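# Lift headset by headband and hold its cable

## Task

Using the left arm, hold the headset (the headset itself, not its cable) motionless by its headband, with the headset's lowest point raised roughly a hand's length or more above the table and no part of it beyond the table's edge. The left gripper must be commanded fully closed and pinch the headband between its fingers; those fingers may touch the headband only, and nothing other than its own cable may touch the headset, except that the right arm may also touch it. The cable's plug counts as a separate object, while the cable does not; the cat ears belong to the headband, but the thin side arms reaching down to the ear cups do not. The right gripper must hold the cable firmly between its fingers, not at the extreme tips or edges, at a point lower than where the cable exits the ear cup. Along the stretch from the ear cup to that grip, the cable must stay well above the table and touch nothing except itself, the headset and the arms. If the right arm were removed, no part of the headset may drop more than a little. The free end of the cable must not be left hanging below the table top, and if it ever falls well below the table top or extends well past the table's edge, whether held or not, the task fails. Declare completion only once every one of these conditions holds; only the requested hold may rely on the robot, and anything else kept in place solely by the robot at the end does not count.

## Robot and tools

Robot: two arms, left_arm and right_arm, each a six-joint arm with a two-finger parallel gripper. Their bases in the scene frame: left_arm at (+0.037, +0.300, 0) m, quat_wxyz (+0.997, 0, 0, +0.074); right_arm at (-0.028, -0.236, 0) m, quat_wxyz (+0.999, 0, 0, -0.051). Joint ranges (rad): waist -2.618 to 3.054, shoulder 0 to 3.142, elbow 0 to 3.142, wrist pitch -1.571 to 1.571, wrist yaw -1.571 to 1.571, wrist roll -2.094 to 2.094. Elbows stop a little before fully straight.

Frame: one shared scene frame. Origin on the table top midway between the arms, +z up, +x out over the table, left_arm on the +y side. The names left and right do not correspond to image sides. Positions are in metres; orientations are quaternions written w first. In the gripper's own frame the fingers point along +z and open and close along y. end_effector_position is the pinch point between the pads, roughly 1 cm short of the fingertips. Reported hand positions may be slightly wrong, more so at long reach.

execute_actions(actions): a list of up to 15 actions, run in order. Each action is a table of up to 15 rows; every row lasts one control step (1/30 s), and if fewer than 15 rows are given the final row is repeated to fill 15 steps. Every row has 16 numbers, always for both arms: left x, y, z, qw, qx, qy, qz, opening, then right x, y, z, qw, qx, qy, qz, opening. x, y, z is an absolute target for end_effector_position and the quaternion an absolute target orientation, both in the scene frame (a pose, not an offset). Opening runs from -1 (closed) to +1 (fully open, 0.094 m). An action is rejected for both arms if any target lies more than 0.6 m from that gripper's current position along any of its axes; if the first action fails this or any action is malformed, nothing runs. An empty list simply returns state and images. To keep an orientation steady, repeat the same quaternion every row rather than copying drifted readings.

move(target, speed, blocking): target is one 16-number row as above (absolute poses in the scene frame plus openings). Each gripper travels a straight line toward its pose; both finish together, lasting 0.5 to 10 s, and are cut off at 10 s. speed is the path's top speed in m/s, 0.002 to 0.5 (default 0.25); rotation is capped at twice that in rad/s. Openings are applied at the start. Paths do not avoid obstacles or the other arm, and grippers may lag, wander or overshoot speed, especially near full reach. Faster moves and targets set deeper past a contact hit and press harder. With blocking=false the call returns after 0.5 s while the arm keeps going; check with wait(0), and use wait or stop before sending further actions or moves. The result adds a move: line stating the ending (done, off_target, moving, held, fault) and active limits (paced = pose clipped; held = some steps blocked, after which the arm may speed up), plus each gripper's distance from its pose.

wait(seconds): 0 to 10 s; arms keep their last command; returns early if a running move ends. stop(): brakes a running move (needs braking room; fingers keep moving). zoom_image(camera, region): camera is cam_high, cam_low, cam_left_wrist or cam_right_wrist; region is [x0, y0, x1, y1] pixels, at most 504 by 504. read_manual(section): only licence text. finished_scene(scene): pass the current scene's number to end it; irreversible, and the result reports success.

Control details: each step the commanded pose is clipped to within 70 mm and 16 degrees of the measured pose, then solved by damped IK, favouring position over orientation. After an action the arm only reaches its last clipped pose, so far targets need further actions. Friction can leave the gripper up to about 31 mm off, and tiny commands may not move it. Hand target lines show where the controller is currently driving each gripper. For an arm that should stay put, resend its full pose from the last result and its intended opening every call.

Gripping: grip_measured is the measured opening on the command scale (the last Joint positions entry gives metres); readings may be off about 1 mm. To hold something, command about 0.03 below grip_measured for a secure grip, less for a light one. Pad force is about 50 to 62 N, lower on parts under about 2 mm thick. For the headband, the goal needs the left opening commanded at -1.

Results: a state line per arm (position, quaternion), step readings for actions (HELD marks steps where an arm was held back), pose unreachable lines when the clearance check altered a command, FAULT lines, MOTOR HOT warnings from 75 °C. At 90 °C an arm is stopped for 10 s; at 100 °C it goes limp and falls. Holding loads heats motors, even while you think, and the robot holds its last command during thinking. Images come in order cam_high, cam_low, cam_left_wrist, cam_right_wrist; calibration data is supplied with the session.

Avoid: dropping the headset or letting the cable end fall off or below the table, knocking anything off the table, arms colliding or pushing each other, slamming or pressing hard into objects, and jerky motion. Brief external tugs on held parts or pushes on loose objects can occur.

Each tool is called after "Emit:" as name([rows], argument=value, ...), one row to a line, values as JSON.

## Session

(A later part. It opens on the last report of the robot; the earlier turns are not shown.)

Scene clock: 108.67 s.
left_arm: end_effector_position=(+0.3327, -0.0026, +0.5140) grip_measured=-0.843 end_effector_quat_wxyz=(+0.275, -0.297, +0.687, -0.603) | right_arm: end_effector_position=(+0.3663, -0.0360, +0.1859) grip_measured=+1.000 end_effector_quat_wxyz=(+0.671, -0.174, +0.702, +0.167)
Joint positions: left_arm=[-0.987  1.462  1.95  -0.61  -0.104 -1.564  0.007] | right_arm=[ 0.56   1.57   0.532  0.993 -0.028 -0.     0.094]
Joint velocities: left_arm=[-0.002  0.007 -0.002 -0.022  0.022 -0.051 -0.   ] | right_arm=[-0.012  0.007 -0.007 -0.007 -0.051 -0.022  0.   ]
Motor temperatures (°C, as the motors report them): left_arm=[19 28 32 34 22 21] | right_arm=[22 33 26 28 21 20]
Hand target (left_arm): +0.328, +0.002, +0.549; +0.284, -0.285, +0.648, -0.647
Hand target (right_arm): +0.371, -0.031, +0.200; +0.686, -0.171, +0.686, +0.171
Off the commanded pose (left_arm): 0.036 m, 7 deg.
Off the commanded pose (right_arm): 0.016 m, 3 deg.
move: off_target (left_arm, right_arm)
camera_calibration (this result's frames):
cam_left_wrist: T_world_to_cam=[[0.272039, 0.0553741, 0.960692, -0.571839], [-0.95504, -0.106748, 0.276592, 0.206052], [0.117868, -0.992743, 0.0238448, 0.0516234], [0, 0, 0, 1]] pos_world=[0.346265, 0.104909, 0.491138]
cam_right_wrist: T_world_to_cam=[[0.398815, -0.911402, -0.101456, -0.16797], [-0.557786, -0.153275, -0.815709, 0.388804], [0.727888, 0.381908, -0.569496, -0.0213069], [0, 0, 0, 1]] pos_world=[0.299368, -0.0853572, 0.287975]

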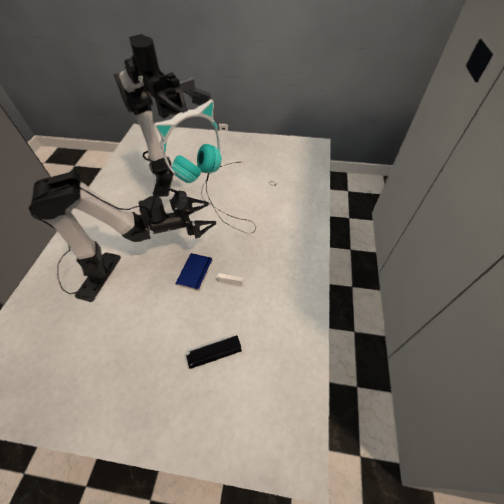

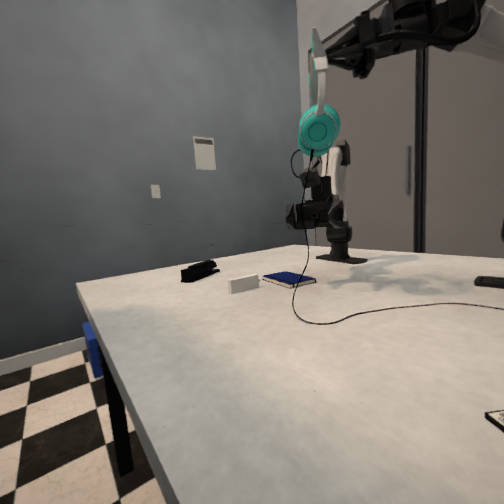

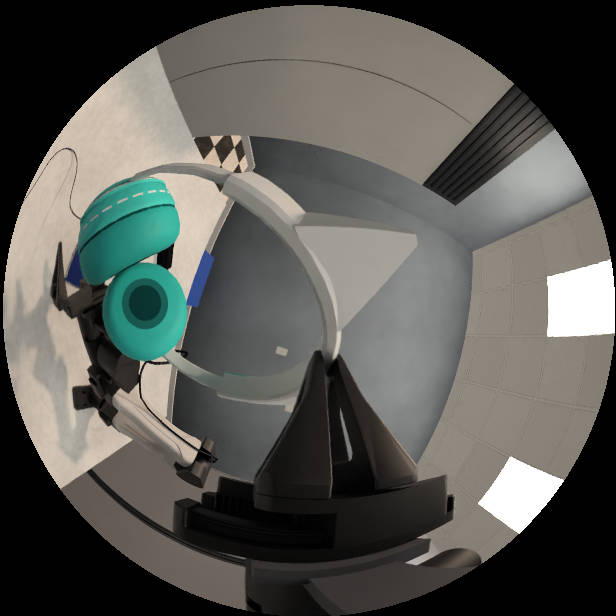

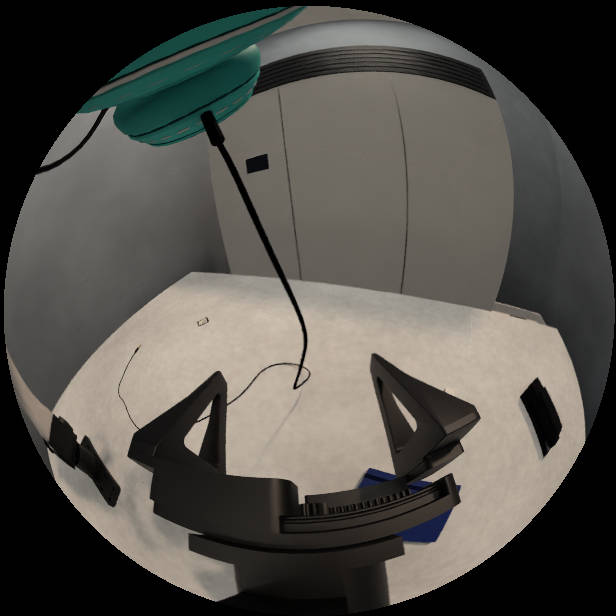

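Emit:
move(target=[0.33, 0.0, 0.55, 0.283, -0.283, 0.645, -0.645, -1, 0.43, 0.002, 0.20, 0.6856, -0.171, 0.6856, 0.171, 1], speed=0.15)

Scene clock: 121.87 s.
left_arm: end_effector_position=(+0.3326, -0.0025, +0.5138) grip_measured=-0.843 end_effector_quat_wxyz=(+0.275, -0.297, +0.687, -0.603) | right_arm: end_effector_position=(+0.4263, -0.0036, +0.1922) grip_measured=+1.000 end_effector_quat_wxyz=(+0.679, -0.172, +0.693, +0.169)
Joint positions: left_arm=[-0.987  1.462  1.95  -0.611 -0.104 -1.564  0.007] | right_arm=[ 0.567  1.802  0.805  0.976 -0.023 -0.     0.094]
Joint velocities: left_arm=[ 0.012 -0.002 -0.012 -0.037 -0.007 -0.037 -0.   ] | right_arm=[-0.017 -0.002  0.007  0.022  0.037 -0.007  0.   ]
Motor temperatures (°C, as the motors report them): left_arm=[18 27 33 36 22 21] | right_arm=[22 31 27 29 21 20]
Hand target (left_arm): +0.328, +0.002, +0.549; +0.284, -0.285, +0.648, -0.647
Hand target (right_arm): +0.430, +0.001, +0.200; +0.686, -0.171, +0.686, +0.171
Off the commanded pose (left_arm): 0.036 m, 7 deg.
Off the commanded pose (right_arm): 0.010 m, 1 deg.
move: off_target (left_arm)
camera_calibration (this result's frames):
cam_left_wrist: T_world_to_cam=[[0.273014, 0.0548384, 0.960446, -0.571766], [-0.954753, -0.106951, 0.277503, 0.205545], [0.117938, -0.992751, 0.0231581, 0.0519875], [0, 0, 0, 1]] pos_world=[0.346214, 0.104949, 0.490907]
cam_right_wrist: T_world_to_cam=[[0.402062, -0.909869, -0.102396, -0.162942], [-0.539848, -0.145242, -0.829138, 0.427325], [0.739534, 0.388643, -0.549587, -0.082559], [0, 0, 0, 1]] pos_world=[0.357258, -0.054104, 0.292253]

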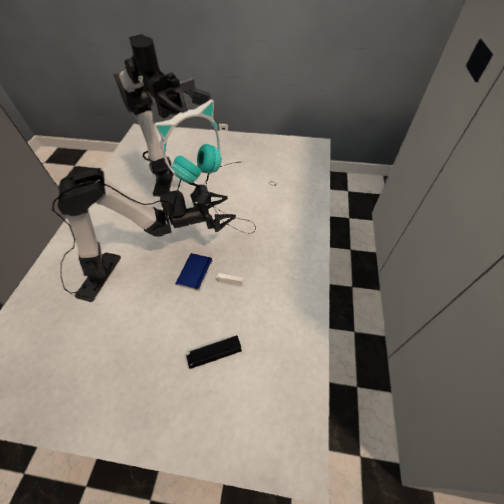

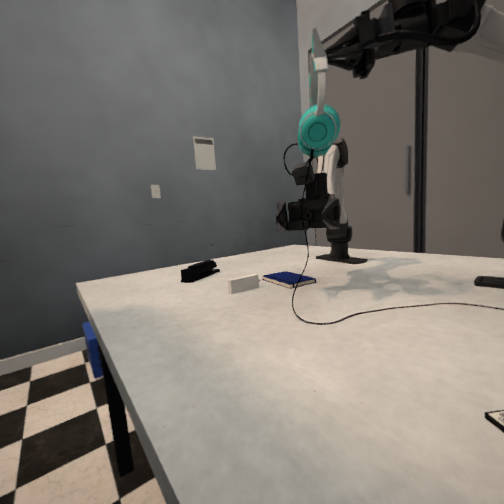

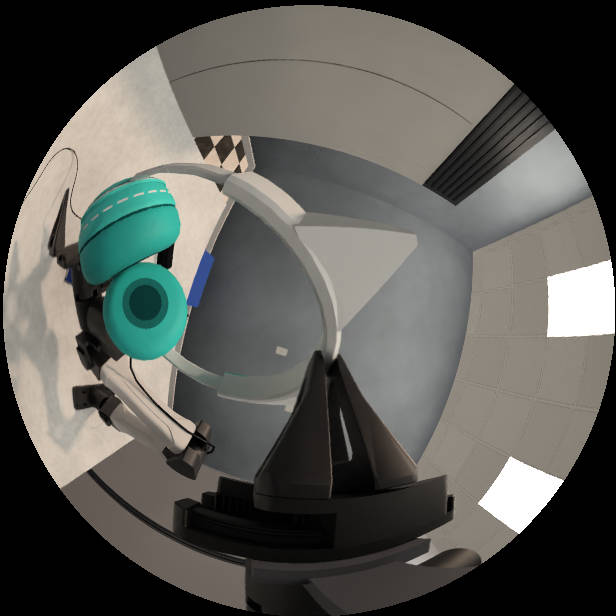

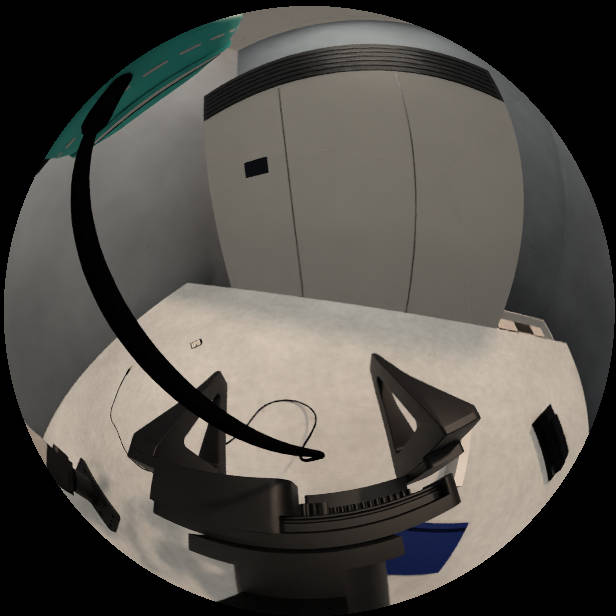

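Emit:
move(target=[0.33, 0.0, 0.55, 0.283, -0.283, 0.645, -0.645, -1, 0.42, 0.04, 0.16, 0.6856, -0.171, 0.6856, 0.171, 1], speed=0.1)

Scene clock: 131.70 s.
left_arm: end_effector_position=(+0.3327, -0.0026, +0.5142) grip_measured=-0.844 end_effector_quat_wxyz=(+0.275, -0.297, +0.687, -0.604) | right_arm: end_effector_position=(+0.4153, +0.0356, +0.1443) grip_measured=+1.000 end_effector_quat_wxyz=(+0.668, -0.178, +0.703, +0.166)
Joint positions: left_arm=[-0.987  1.462  1.95  -0.609 -0.104 -1.564  0.007] | right_arm=[0.68  1.964 0.805 1.106 0.087 0.    0.094]
Joint velocities: left_arm=[ 0.007 -0.012 -0.007 -0.007 -0.007  0.066 -0.001] | right_arm=[ 0.007 -0.022 -0.017  0.037  0.066 -0.022  0.   ]
Motor temperatures (°C, as the motors report them): left_arm=[18 27 33 38 22 21] | right_arm=[22 31 28 30 21 20]
Hand target (left_arm): +0.328, +0.002, +0.549; +0.284, -0.285, +0.648, -0.647
Hand target (right_arm): +0.420, +0.040, +0.160; +0.686, -0.171, +0.686, +0.171
Off the commanded pose (left_arm): 0.036 m, 7 deg.
Off the commanded pose (right_arm): 0.017 m, 3 deg.
move: off_target (left_arm, right_arm)
camera_calibration (this result's frames):
cam_left_wrist: T_world_to_cam=[[0.271791, 0.0562021, 0.960714, -0.571947], [-0.955106, -0.106557, 0.276438, 0.206114], [0.117908, -0.992717, 0.0247176, 0.0511386], [0, 0, 0, 1]] pos_world=[0.346281, 0.104874, 0.491235]
cam_right_wrist: T_world_to_cam=[[0.403104, -0.910145, -0.0956154, -0.129132], [-0.559733, -0.162541, -0.812576, 0.393909], [0.72402, 0.381072, -0.57496, -0.105605], [0, 0, 0, 1]] pos_world=[0.348997, -0.013259, 0.247015]

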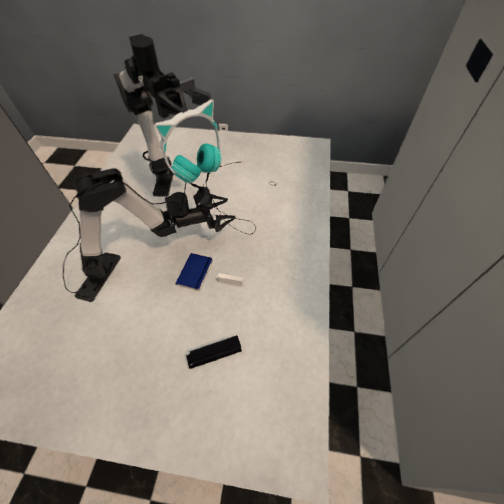

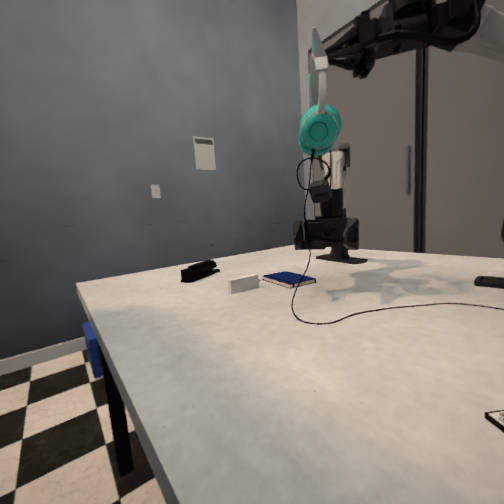

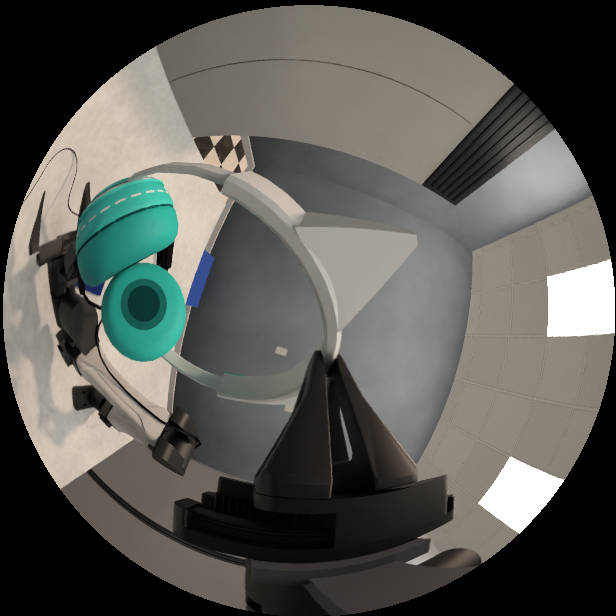

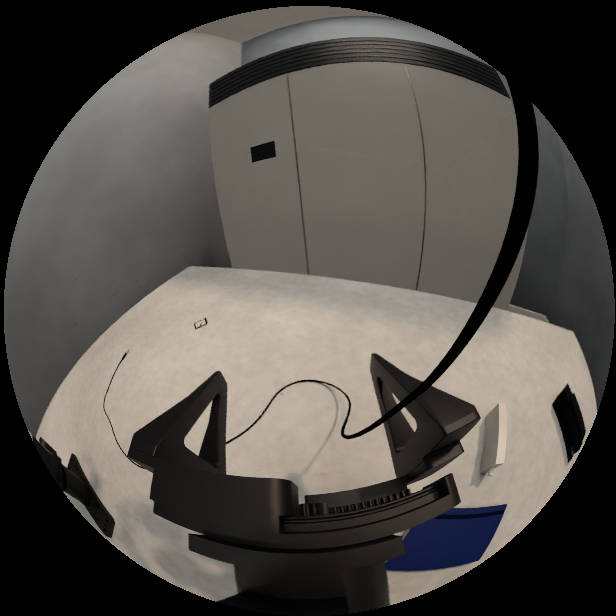

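Emit:
move(target=[0.33, 0.0, 0.55, 0.283, -0.283, 0.645, -0.645, -1, 0.43, 0.02, 0.165, 0.6856, -0.171, 0.6856, 0.171, 1], speed=0.1)

Scene clock: 136.03 s.
left_arm: end_effector_position=(+0.3327, -0.0026, +0.5141) grip_measured=-0.844 end_effector_quat_wxyz=(+0.275, -0.297, +0.687, -0.603) | right_arm: end_effector_position=(+0.4252, +0.0195, +0.1443) grip_measured=+1.000 end_effector_quat_wxyz=(+0.668, -0.176, +0.704, +0.166)
Joint positions: left_arm=[-0.987  1.462  1.95  -0.609 -0.104 -1.564  0.007] | right_arm=[0.627 1.964 0.805 1.106 0.037 0.    0.094]
Joint velocities: left_arm=[-0.012  0.012  0.012 -0.051 -0.081 -0.051  0.   ] | right_arm=[ 0.007 -0.002 -0.017  0.022 -0.007  0.037  0.   ]
Motor temperatures (°C, as the motors report them): left_arm=[18 27 33 38 22 21] | right_arm=[22 32 28 30 21 20]
Hand target (left_arm): +0.328, +0.002, +0.549; +0.284, -0.285, +0.648, -0.647
Hand target (right_arm): +0.429, +0.019, +0.165; +0.686, -0.171, +0.686, +0.171
Off the commanded pose (left_arm): 0.036 m, 7 deg.
Off the commanded pose (right_arm): 0.021 m, 3 deg.
move: off_target (left_arm, right_arm)
camera_calibration (this result's frames):
cam_left_wrist: T_world_to_cam=[[0.272036, 0.0559293, 0.96066, -0.571911], [-0.955036, -0.106636, 0.276651, 0.206001], [0.117914, -0.992724, 0.0244057, 0.0513083], [0, 0, 0, 1]] pos_world=[0.346268, 0.104889, 0.49117]
cam_right_wrist: T_world_to_cam=[[0.400133, -0.911184, -0.0981682, -0.146199], [-0.561337, -0.159002, -0.812169, 0.397362], [0.724427, 0.380081, -0.575103, -0.106769], [0, 0, 0, 1]] pos_world=[0.358899, -0.0294519, 0.24697]

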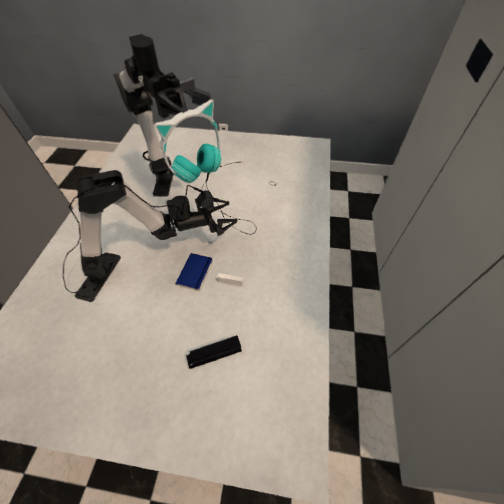

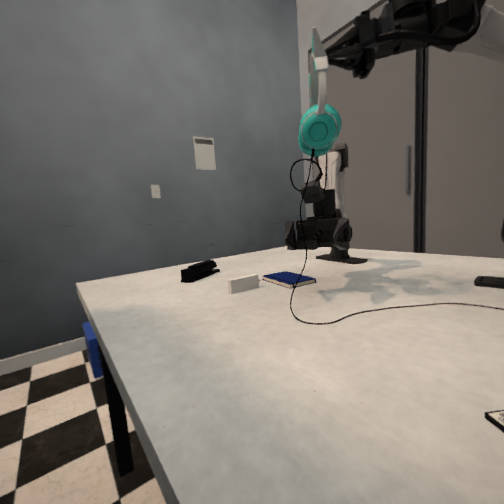

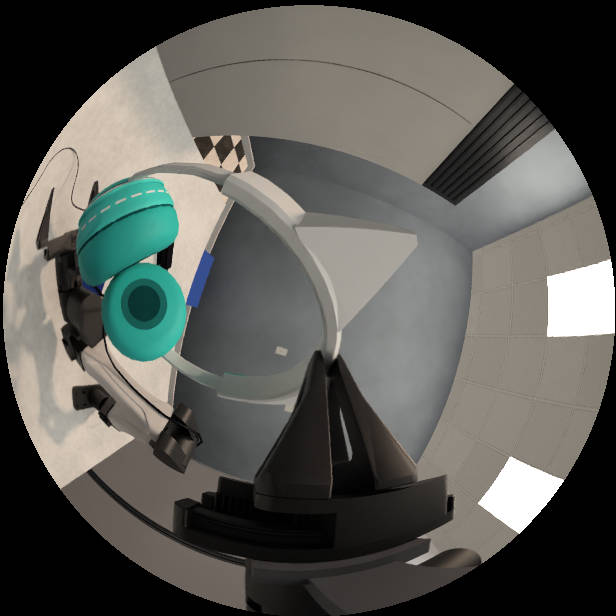

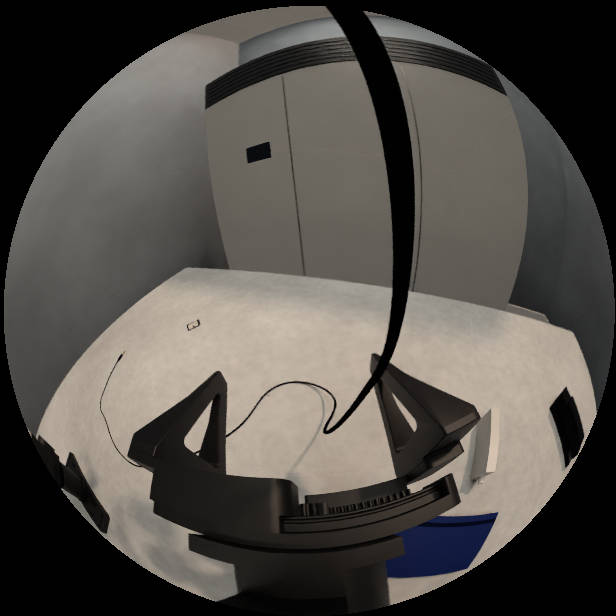

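Emit:
move(target=[0.33, 0.0, 0.55, 0.283, -0.283, 0.645, -0.645, -1, 0.455, 0.0, 0.165, 0.6856, -0.171, 0.6856, 0.171, 1], speed=0.1)

Scene clock: 142.30 s.
left_arm: end_effector_position=(+0.3327, -0.0026, +0.5147) grip_measured=-0.844 end_effector_quat_wxyz=(+0.275, -0.297, +0.686, -0.604) | right_arm: end_effector_position=(+0.4489, -0.0012, +0.1568) grip_measured=+1.000 end_effector_quat_wxyz=(+0.678, -0.173, +0.695, +0.169)
Joint positions: left_arm=[-0.987  1.462  1.95  -0.607 -0.104 -1.564  0.007] | right_arm=[ 0.544  1.974  0.859  1.09  -0.046  0.     0.094]
Joint velocities: left_arm=[-0.002  0.002 -0.007  0.081 -0.007  0.022  0.001] | right_arm=[ 0.012 -0.012 -0.017 -0.022 -0.022  0.051  0.   ]
Motor temperatures (°C, as the motors report them): left_arm=[18 27 33 39 22 21] | right_arm=[22 33 28 30 21 20]
Hand target (left_arm): +0.328, +0.002, +0.549; +0.284, -0.285, +0.648, -0.647
Hand target (right_arm): +0.455, -0.001, +0.165; +0.686, -0.171, +0.686, +0.171
Off the commanded pose (left_arm): 0.036 m, 7 deg.
Off the commanded pose (right_arm): 0.010 m, 1 deg.
move: off_target (left_arm)
camera_calibration (this result's frames):
cam_left_wrist: T_world_to_cam=[[0.270567, 0.0575661, 0.960979, -0.572126], [-0.955458, -0.106166, 0.275372, 0.206684], [0.117875, -0.992681, 0.0262771, 0.0502896], [0, 0, 0, 1]] pos_world=[0.346348, 0.104799, 0.491564]
cam_right_wrist: T_world_to_cam=[[0.402383, -0.909639, -0.103171, -0.173453], [-0.542634, -0.146222, -0.827144, 0.411502], [0.737317, 0.388813, -0.552438, -0.118161], [0, 0, 0, 1]] pos_world=[0.380212, -0.0516663, 0.257199]

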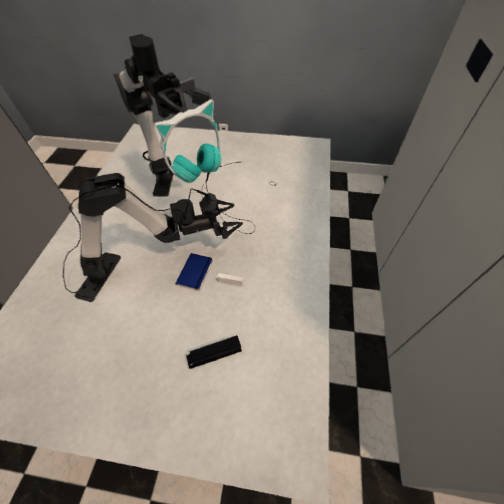

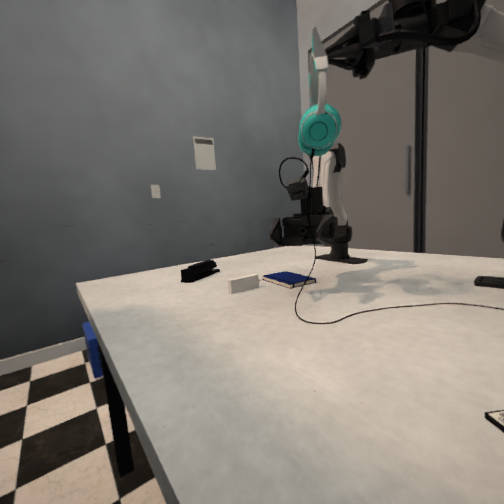

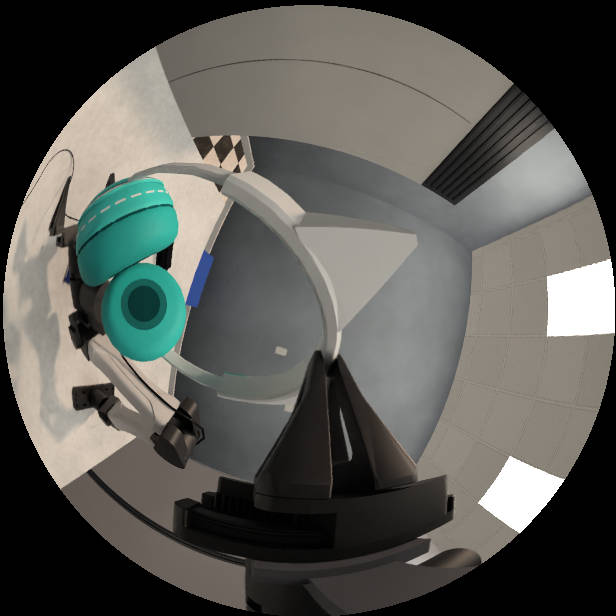

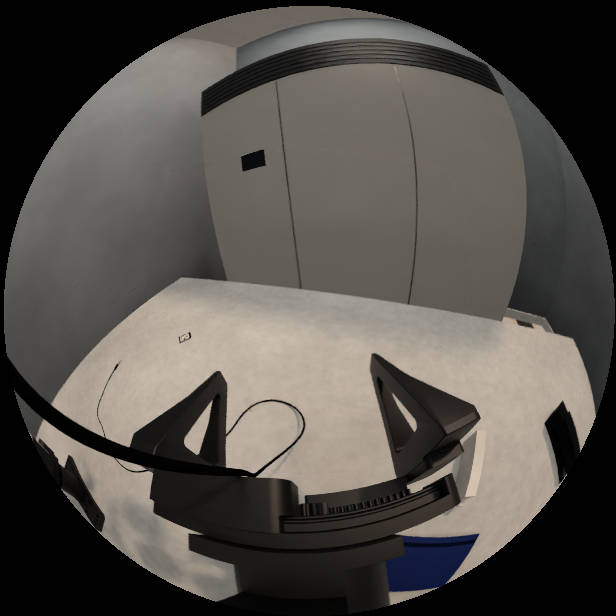

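Emit:
move(target=[0.33, 0.0, 0.55, 0.283, -0.283, 0.645, -0.645, -1, 0.385, -0.038, 0.165, 0.6856, -0.171, 0.6856, 0.171, 1], speed=0.1)

Scene clock: 150.33 s.
left_arm: end_effector_position=(+0.3327, -0.0026, +0.5140) grip_measured=-0.844 end_effector_quat_wxyz=(+0.275, -0.297, +0.687, -0.603) | right_arm: end_effector_position=(+0.3882, -0.0329, +0.1549) grip_measured=+1.000 end_effector_quat_wxyz=(+0.674, -0.174, +0.697, +0.170)
Joint positions: left_arm=[-0.987  1.462  1.95  -0.61  -0.104 -1.564  0.007] | right_arm=[ 0.534  1.782  0.567  1.182 -0.059  0.     0.094]
Joint velocities: left_arm=[ 0.007 -0.012  0.012  0.051  0.066  0.007 -0.001] | right_arm=[ 0.032 -0.022  0.012 -0.007 -0.022  0.022  0.   ]
Motor temperatures (°C, as the motors report them): left_arm=[18 27 34 40 22 21] | right_arm=[22 33 28 30 21 20]
Hand target (left_arm): +0.328, +0.002, +0.549; +0.284, -0.285, +0.648, -0.647
Hand target (right_arm): +0.385, -0.037, +0.165; +0.686, -0.171, +0.686, +0.171
Off the commanded pose (left_arm): 0.036 m, 7 deg.
Off the commanded pose (right_arm): 0.012 m, 2 deg.
move: off_target (left_arm, right_arm)
camera_calibration (this result's frames):
cam_left_wrist: T_world_to_cam=[[0.27228, 0.0556566, 0.960607, -0.571875], [-0.954965, -0.106714, 0.276864, 0.205887], [0.11792, -0.992731, 0.0240938, 0.0514781], [0, 0, 0, 1]] pos_world=[0.346255, 0.104904, 0.491104]
cam_right_wrist: T_world_to_cam=[[0.404004, -0.908896, -0.103386, -0.178623], [-0.548643, -0.150321, -0.822432, 0.37379], [0.731964, 0.388988, -0.55939, -0.0589941], [0, 0, 0, 1]] pos_world=[0.320423, -0.083213, 0.255949]

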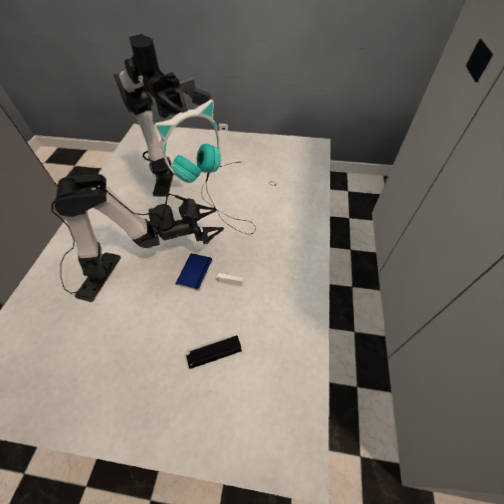

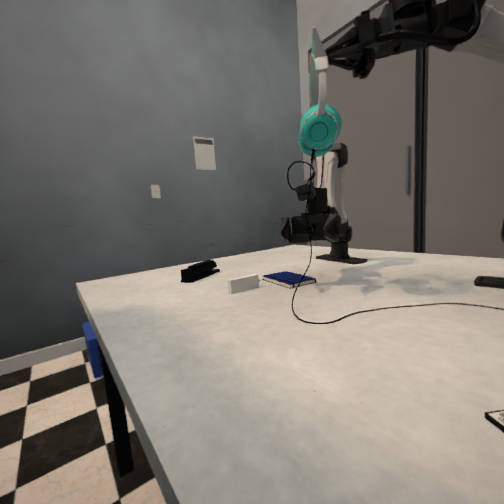

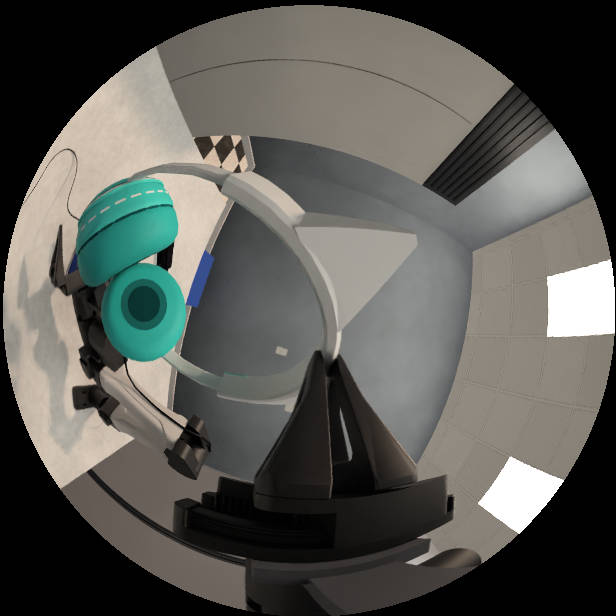

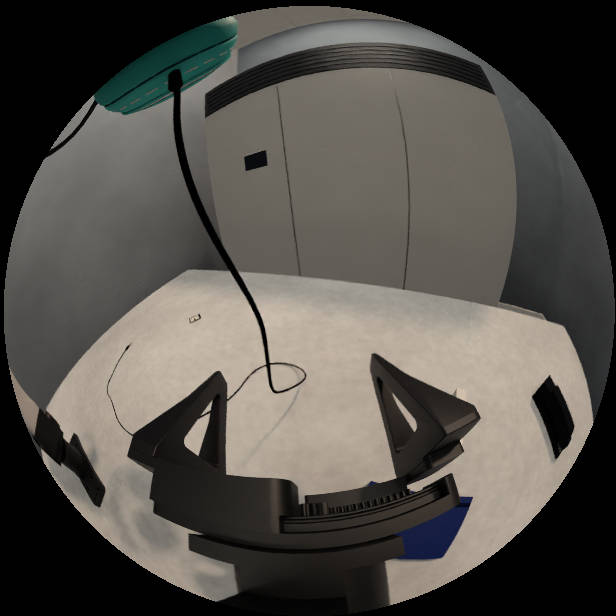

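Emit:
move(target=[0.33, 0.0, 0.55, 0.283, -0.283, 0.645, -0.645, -1, 0.40, 0.02, 0.085, 0.6856, -0.171, 0.6856, 0.171, 1], speed=0.1)

Scene clock: 172.23 s.
left_arm: end_effector_position=(+0.3327, -0.0026, +0.5141) grip_measured=-0.844 end_effector_quat_wxyz=(+0.275, -0.297, +0.687, -0.603) | right_arm: end_effector_position=(+0.3958, +0.0150, +0.0723) grip_measured=+1.000 end_effector_quat_wxyz=(+0.669, -0.177, +0.702, +0.166)
Joint positions: left_arm=[-0.987  1.462  1.95  -0.609 -0.104 -1.564  0.007] | right_arm=[0.661 2.204 0.676 1.479 0.069 0.    0.094]
Joint velocities: left_arm=[-0.027 -0.012 -0.002  0.037 -0.022 -0.081 -0.001] | right_arm=[-0.007 -0.012 -0.007 -0.066 -0.066 -0.022  0.   ]
Motor temperatures (°C, as the motors report them): left_arm=[18 27 34 42 22 21] | right_arm=[22 34 27 32 21 20]
Hand target (left_arm): +0.328, +0.002, +0.549; +0.284, -0.285, +0.648, -0.647
Hand target (right_arm): +0.400, +0.020, +0.085; +0.686, -0.171, +0.686, +0.171
Off the commanded pose (left_arm): 0.036 m, 7 deg.
Off the commanded pose (right_arm): 0.014 m, 3 deg.
move: off_target (left_arm, right_arm)
camera_calibration (this result's frames):
cam_left_wrist: T_world_to_cam=[[0.272036, 0.0559293, 0.96066, -0.571911], [-0.955036, -0.106636, 0.276651, 0.206001], [0.117914, -0.992724, 0.0244057, 0.0513083], [0, 0, 0, 1]] pos_world=[0.346268, 0.104889, 0.49117]
cam_right_wrist: T_world_to_cam=[[0.40155, -0.910692, -0.0969446, -0.146164], [-0.558339, -0.159521, -0.814132, 0.320576], [0.725959, 0.381042, -0.57253, -0.125969], [0, 0, 0, 1]] pos_world=[0.32913, -0.0339721, 0.1747]

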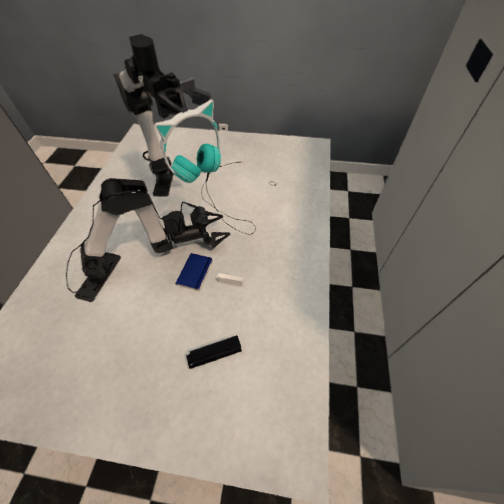

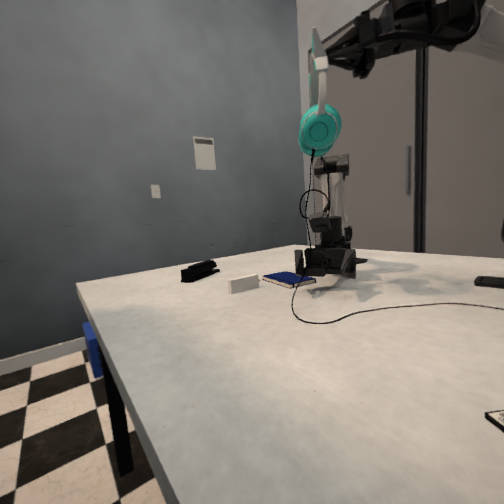

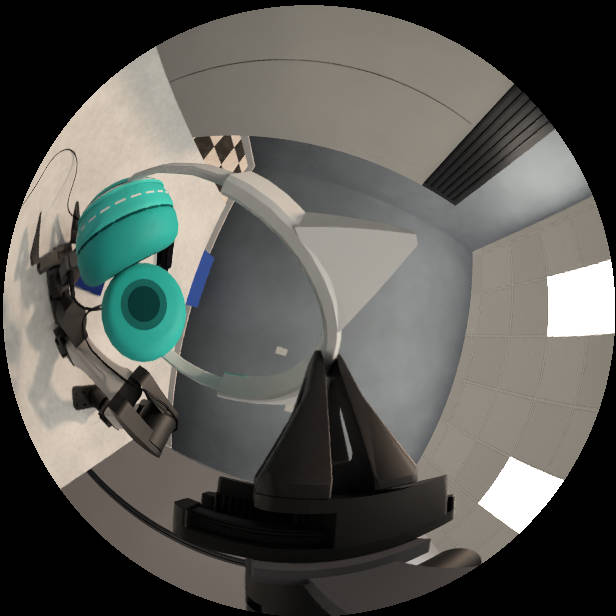

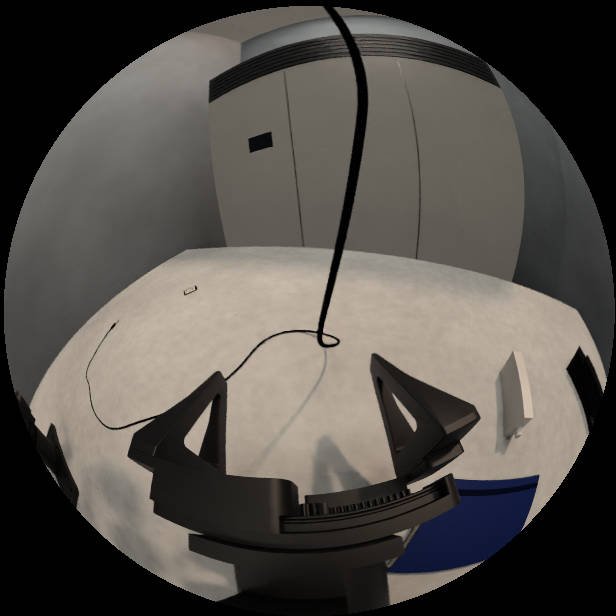

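Emit:
move(target=[0.33, 0.0, 0.55, 0.283, -0.283, 0.645, -0.645, -1, 0.45, 0.035, 0.09, 0.6856, -0.171, 0.6856, 0.171, 1], speed=0.08)

Scene clock: 176.40 s.
left_arm: end_effector_position=(+0.3327, -0.0026, +0.5141) grip_measured=-0.844 end_effector_quat_wxyz=(+0.275, -0.297, +0.687, -0.603) | right_arm: end_effector_position=(+0.4436, +0.0341, +0.0850) grip_measured=+1.000 end_effector_quat_wxyz=(+0.679, -0.174, +0.693, +0.170)
Joint positions: left_arm=[-0.987  1.462  1.95  -0.609 -0.104 -1.564  0.007] | right_arm=[0.636 2.26  0.897 1.343 0.043 0.    0.094]
Joint velocities: left_arm=[-0.017  0.007 -0.002  0.037 -0.037 -0.051 -0.001] | right_arm=[-0.002  0.007 -0.017  0.037 -0.022 -0.007  0.   ]
Motor temperatures (°C, as the motors report them): left_arm=[18 27 34 42 22 21] | right_arm=[22 34 27 32 21 20]
Hand target (left_arm): +0.328, +0.002, +0.549; +0.284, -0.285, +0.648, -0.647
Hand target (right_arm): +0.450, +0.034, +0.090; +0.686, -0.171, +0.686, +0.171
Off the commanded pose (left_arm): 0.036 m, 7 deg.
Off the commanded pose (right_arm): 0.008 m, 1 deg.
move: off_target (left_arm)
camera_calibration (this result's frames):
cam_left_wrist: T_world_to_cam=[[0.272036, 0.0559293, 0.96066, -0.571911], [-0.955036, -0.106636, 0.276651, 0.206001], [0.117914, -0.992724, 0.0244057, 0.0513083], [0, 0, 0, 1]] pos_world=[0.346268, 0.104889, 0.49117]
cam_right_wrist: T_world_to_cam=[[0.404991, -0.908664, -0.101543, -0.147937], [-0.538186, -0.14713, -0.829885, 0.352641], [0.739147, 0.390745, -0.548617, -0.168894], [0, 0, 0, 1]] pos_world=[0.374537, -0.0165471, 0.184972]

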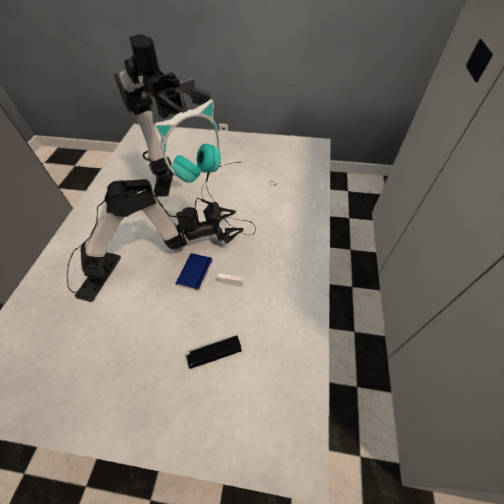

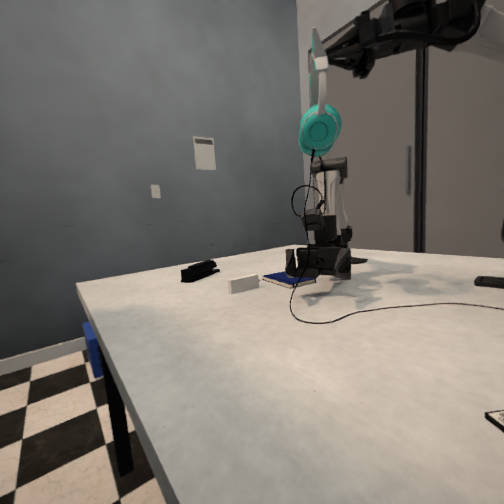

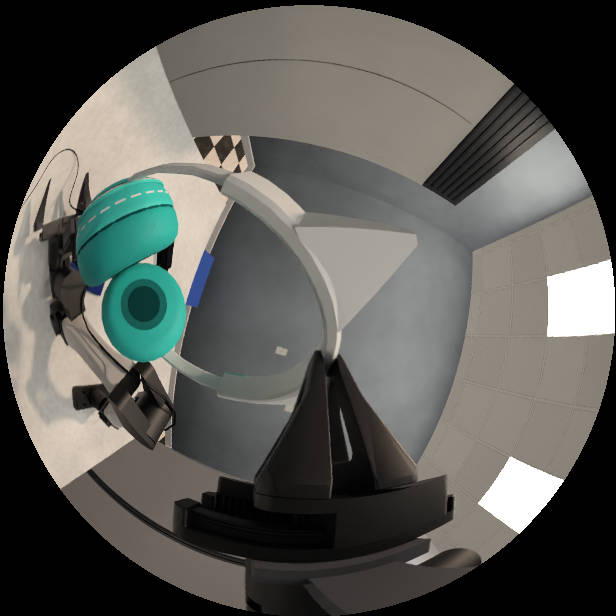

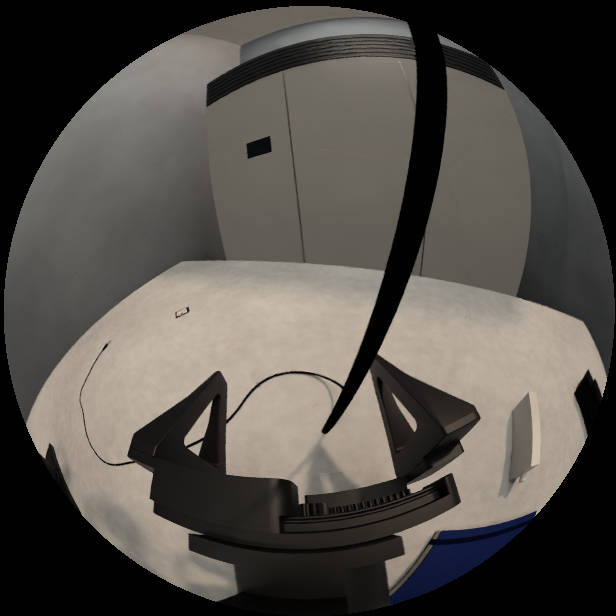

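Cable appears between the fingers. Close.

Emit:
move(target=[0.33, 0.0, 0.55, 0.283, -0.283, 0.645, -0.645, -1, 0.45, 0.035, 0.09, 0.6856, -0.171, 0.6856, 0.171, -1])

Scene clock: 179.47 s.
left_arm: end_effector_position=(+0.3325, -0.0024, +0.5126) grip_measured=-0.844 end_effector_quat_wxyz=(+0.274, -0.298, +0.689, -0.601) | right_arm: end_effector_position=(+0.4435, +0.0342, +0.0843) grip_measured=-0.981 end_effector_quat_wxyz=(+0.678, -0.174, +0.693, +0.170)
Joint positions: left_arm=[-0.987  1.462  1.95  -0.616 -0.104 -1.564  0.007] | right_arm=[0.636 2.26  0.897 1.341 0.043 0.    0.001]
Joint velocities: left_arm=[-0.002 -0.012 -0.012  0.007 -0.066  0.007 -0.001] | right_arm=[ 0.007  0.017  0.012  0.037 -0.037 -0.095 -0.   ]
Motor temperatures (°C, as the motors report them): left_arm=[18 27 34 43 22 21] | right_arm=[22 34 27 32 21 20]
Hand target (left_arm): +0.328, +0.002, +0.549; +0.284, -0.285, +0.648, -0.647
Hand target (right_arm): +0.450, +0.035, +0.090; +0.686, -0.171, +0.686, +0.171
Off the commanded pose (left_arm): 0.038 m, 7 deg.
Off the commanded pose (right_arm): 0.009 m, 1 deg.
move: off_target (left_arm)
camera_calibration (this result's frames):
cam_left_wrist: T_world_to_cam=[[0.27595, 0.0515671, 0.959788, -0.571325], [-0.953901, -0.1079, 0.280054, 0.204182], [0.118003, -0.992823, 0.0194148, 0.054025], [0, 0, 0, 1]] pos_world=[0.346051, 0.10513, 0.490119]
cam_right_wrist: T_world_to_cam=[[0.405104, -0.908647, -0.101248, -0.148016], [-0.540039, -0.148456, -0.828443, 0.352827], [0.737732, 0.390284, -0.550845, -0.16841], [0, 0, 0, 1]] pos_world=[0.374744, -0.0163873, 0.184543]

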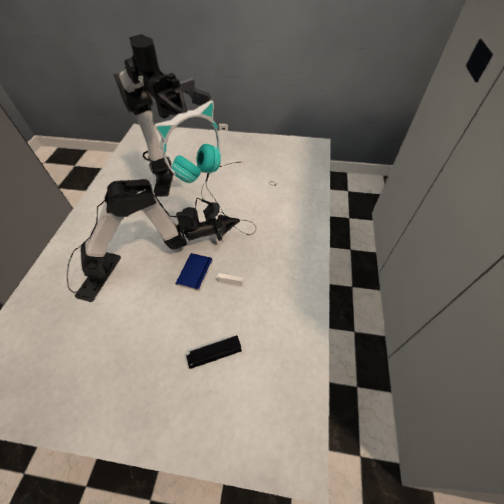

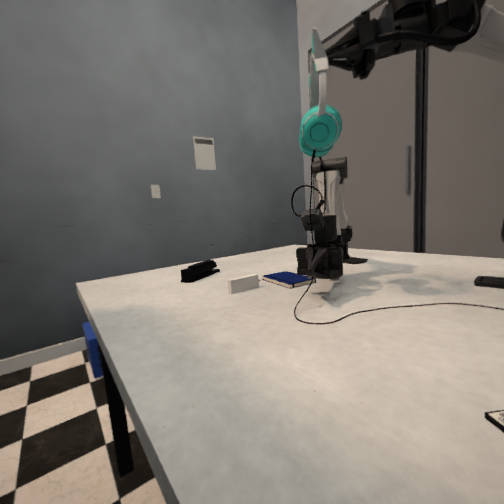

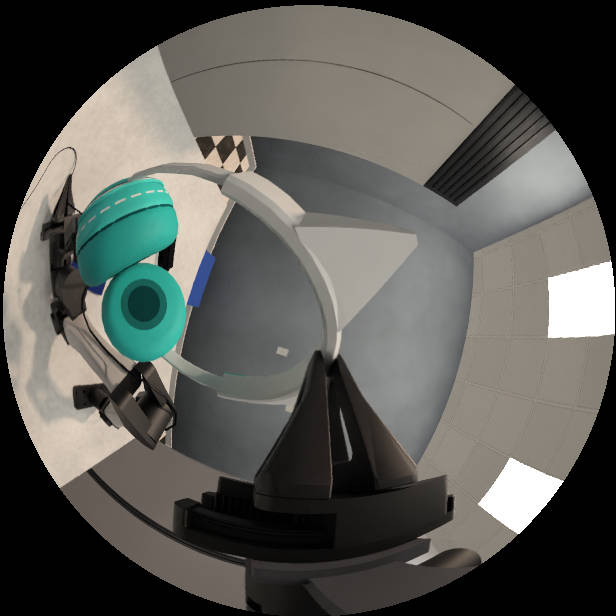

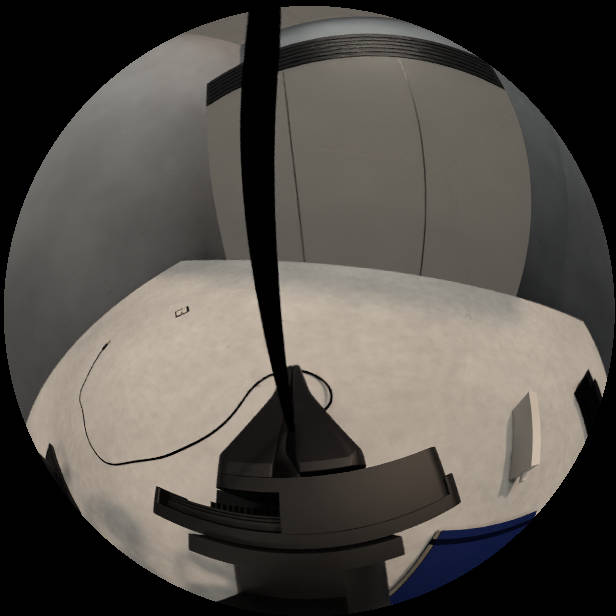

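Emit:
move(target=[0.33, 0.0, 0.55, 0.283, -0.283, 0.645, -0.645, -1, 0.43, 0.02, 0.18, 0.6856, -0.171, 0.6856, 0.171, -1], speed=0.1)

Scene clock: 184.13 s.
left_arm: end_effector_position=(+0.3327, -0.0029, +0.5157) grip_measured=-0.844 end_effector_quat_wxyz=(+0.275, -0.297, +0.685, -0.606) | right_arm: end_effector_position=(+0.4322, +0.0243, +0.1753) grip_measured=-0.981 end_effector_quat_wxyz=(+0.683, -0.172, +0.689, +0.171)
Joint positions: left_arm=[-0.987  1.462  1.95  -0.603 -0.103 -1.567  0.007] | right_arm=[0.628 1.919 0.86  1.049 0.036 0.    0.001]
Joint velocities: left_arm=[ 0.032  0.002 -0.012  0.007  0.007 -0.051 -0.   ] | right_arm=[-0.022 -0.007  0.007 -0.022  0.007  0.037  0.001]
Motor temperatures (°C, as the motors report them): left_arm=[18 27 35 43 22 21] | right_arm=[22 34 27 32 21 20]
Hand target (left_arm): +0.329, +0.002, +0.549; +0.284, -0.285, +0.648, -0.647
Hand target (right_arm): +0.430, +0.020, +0.180; +0.686, -0.171, +0.686, +0.171
Off the commanded pose (left_arm): 0.035 m, 7 deg.
Off the commanded pose (right_arm): 0.007 m, 1 deg.
move: off_target (left_arm)
camera_calibration (this result's frames):
cam_left_wrist: T_world_to_cam=[[0.269487, 0.0620385, 0.961004, -0.572718], [-0.955873, -0.103986, 0.274761, 0.206789], [0.116977, -0.992642, 0.031278, 0.0477555], [0, 0, 0, 1]] pos_world=[0.346417, 0.104438, 0.492073]
cam_right_wrist: T_world_to_cam=[[0.4052, -0.908434, -0.102767, -0.143007], [-0.530937, -0.142318, -0.835375, 0.41775], [0.744257, 0.393057, -0.539988, -0.110897], [0, 0, 0, 1]] pos_world=[0.362281, -0.0268702, 0.274399]

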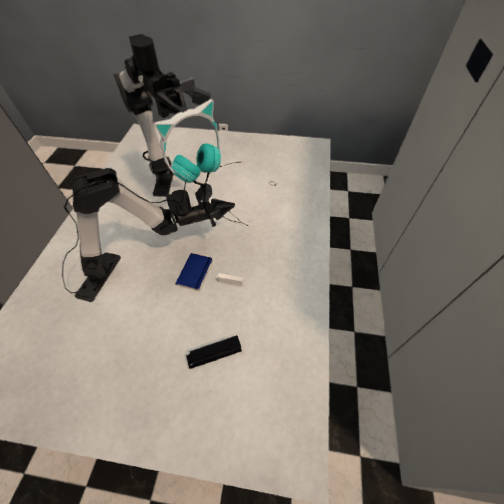

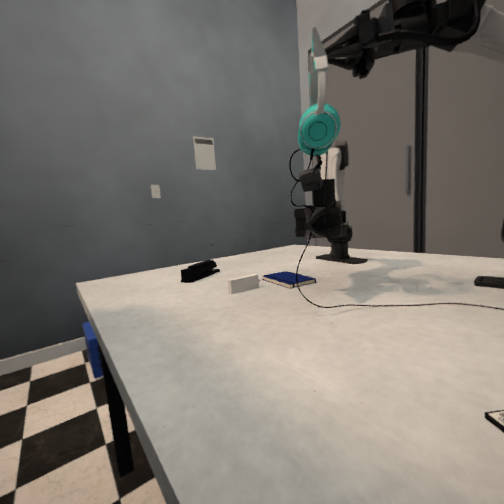

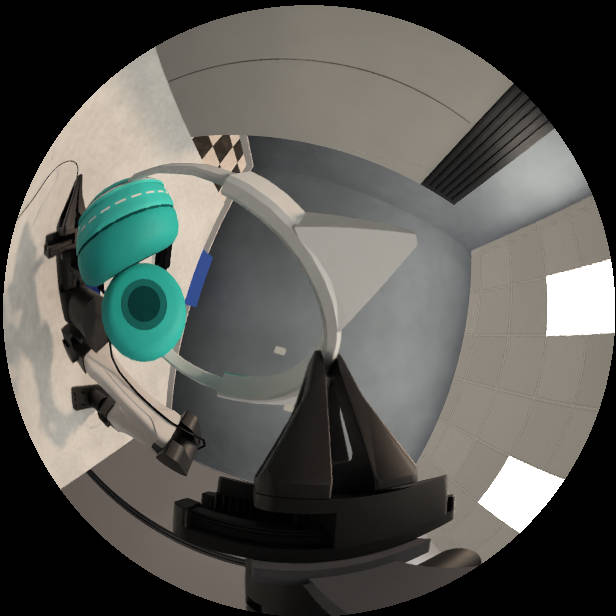

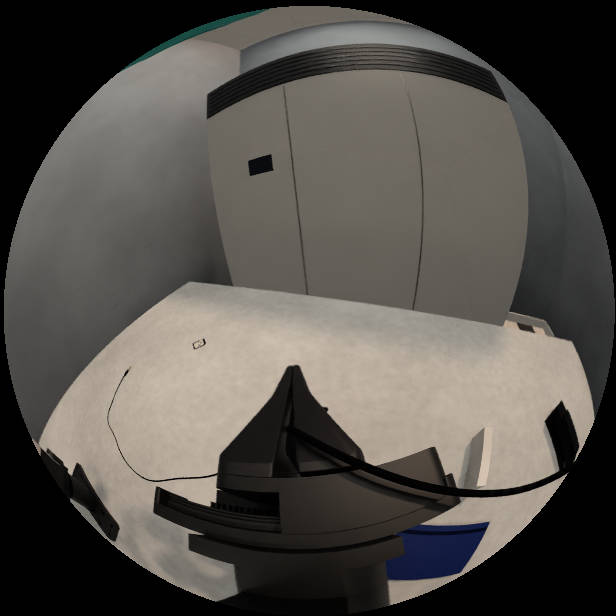

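Emit:
finished_scene(scene=1)

The scene is finished: the task was done.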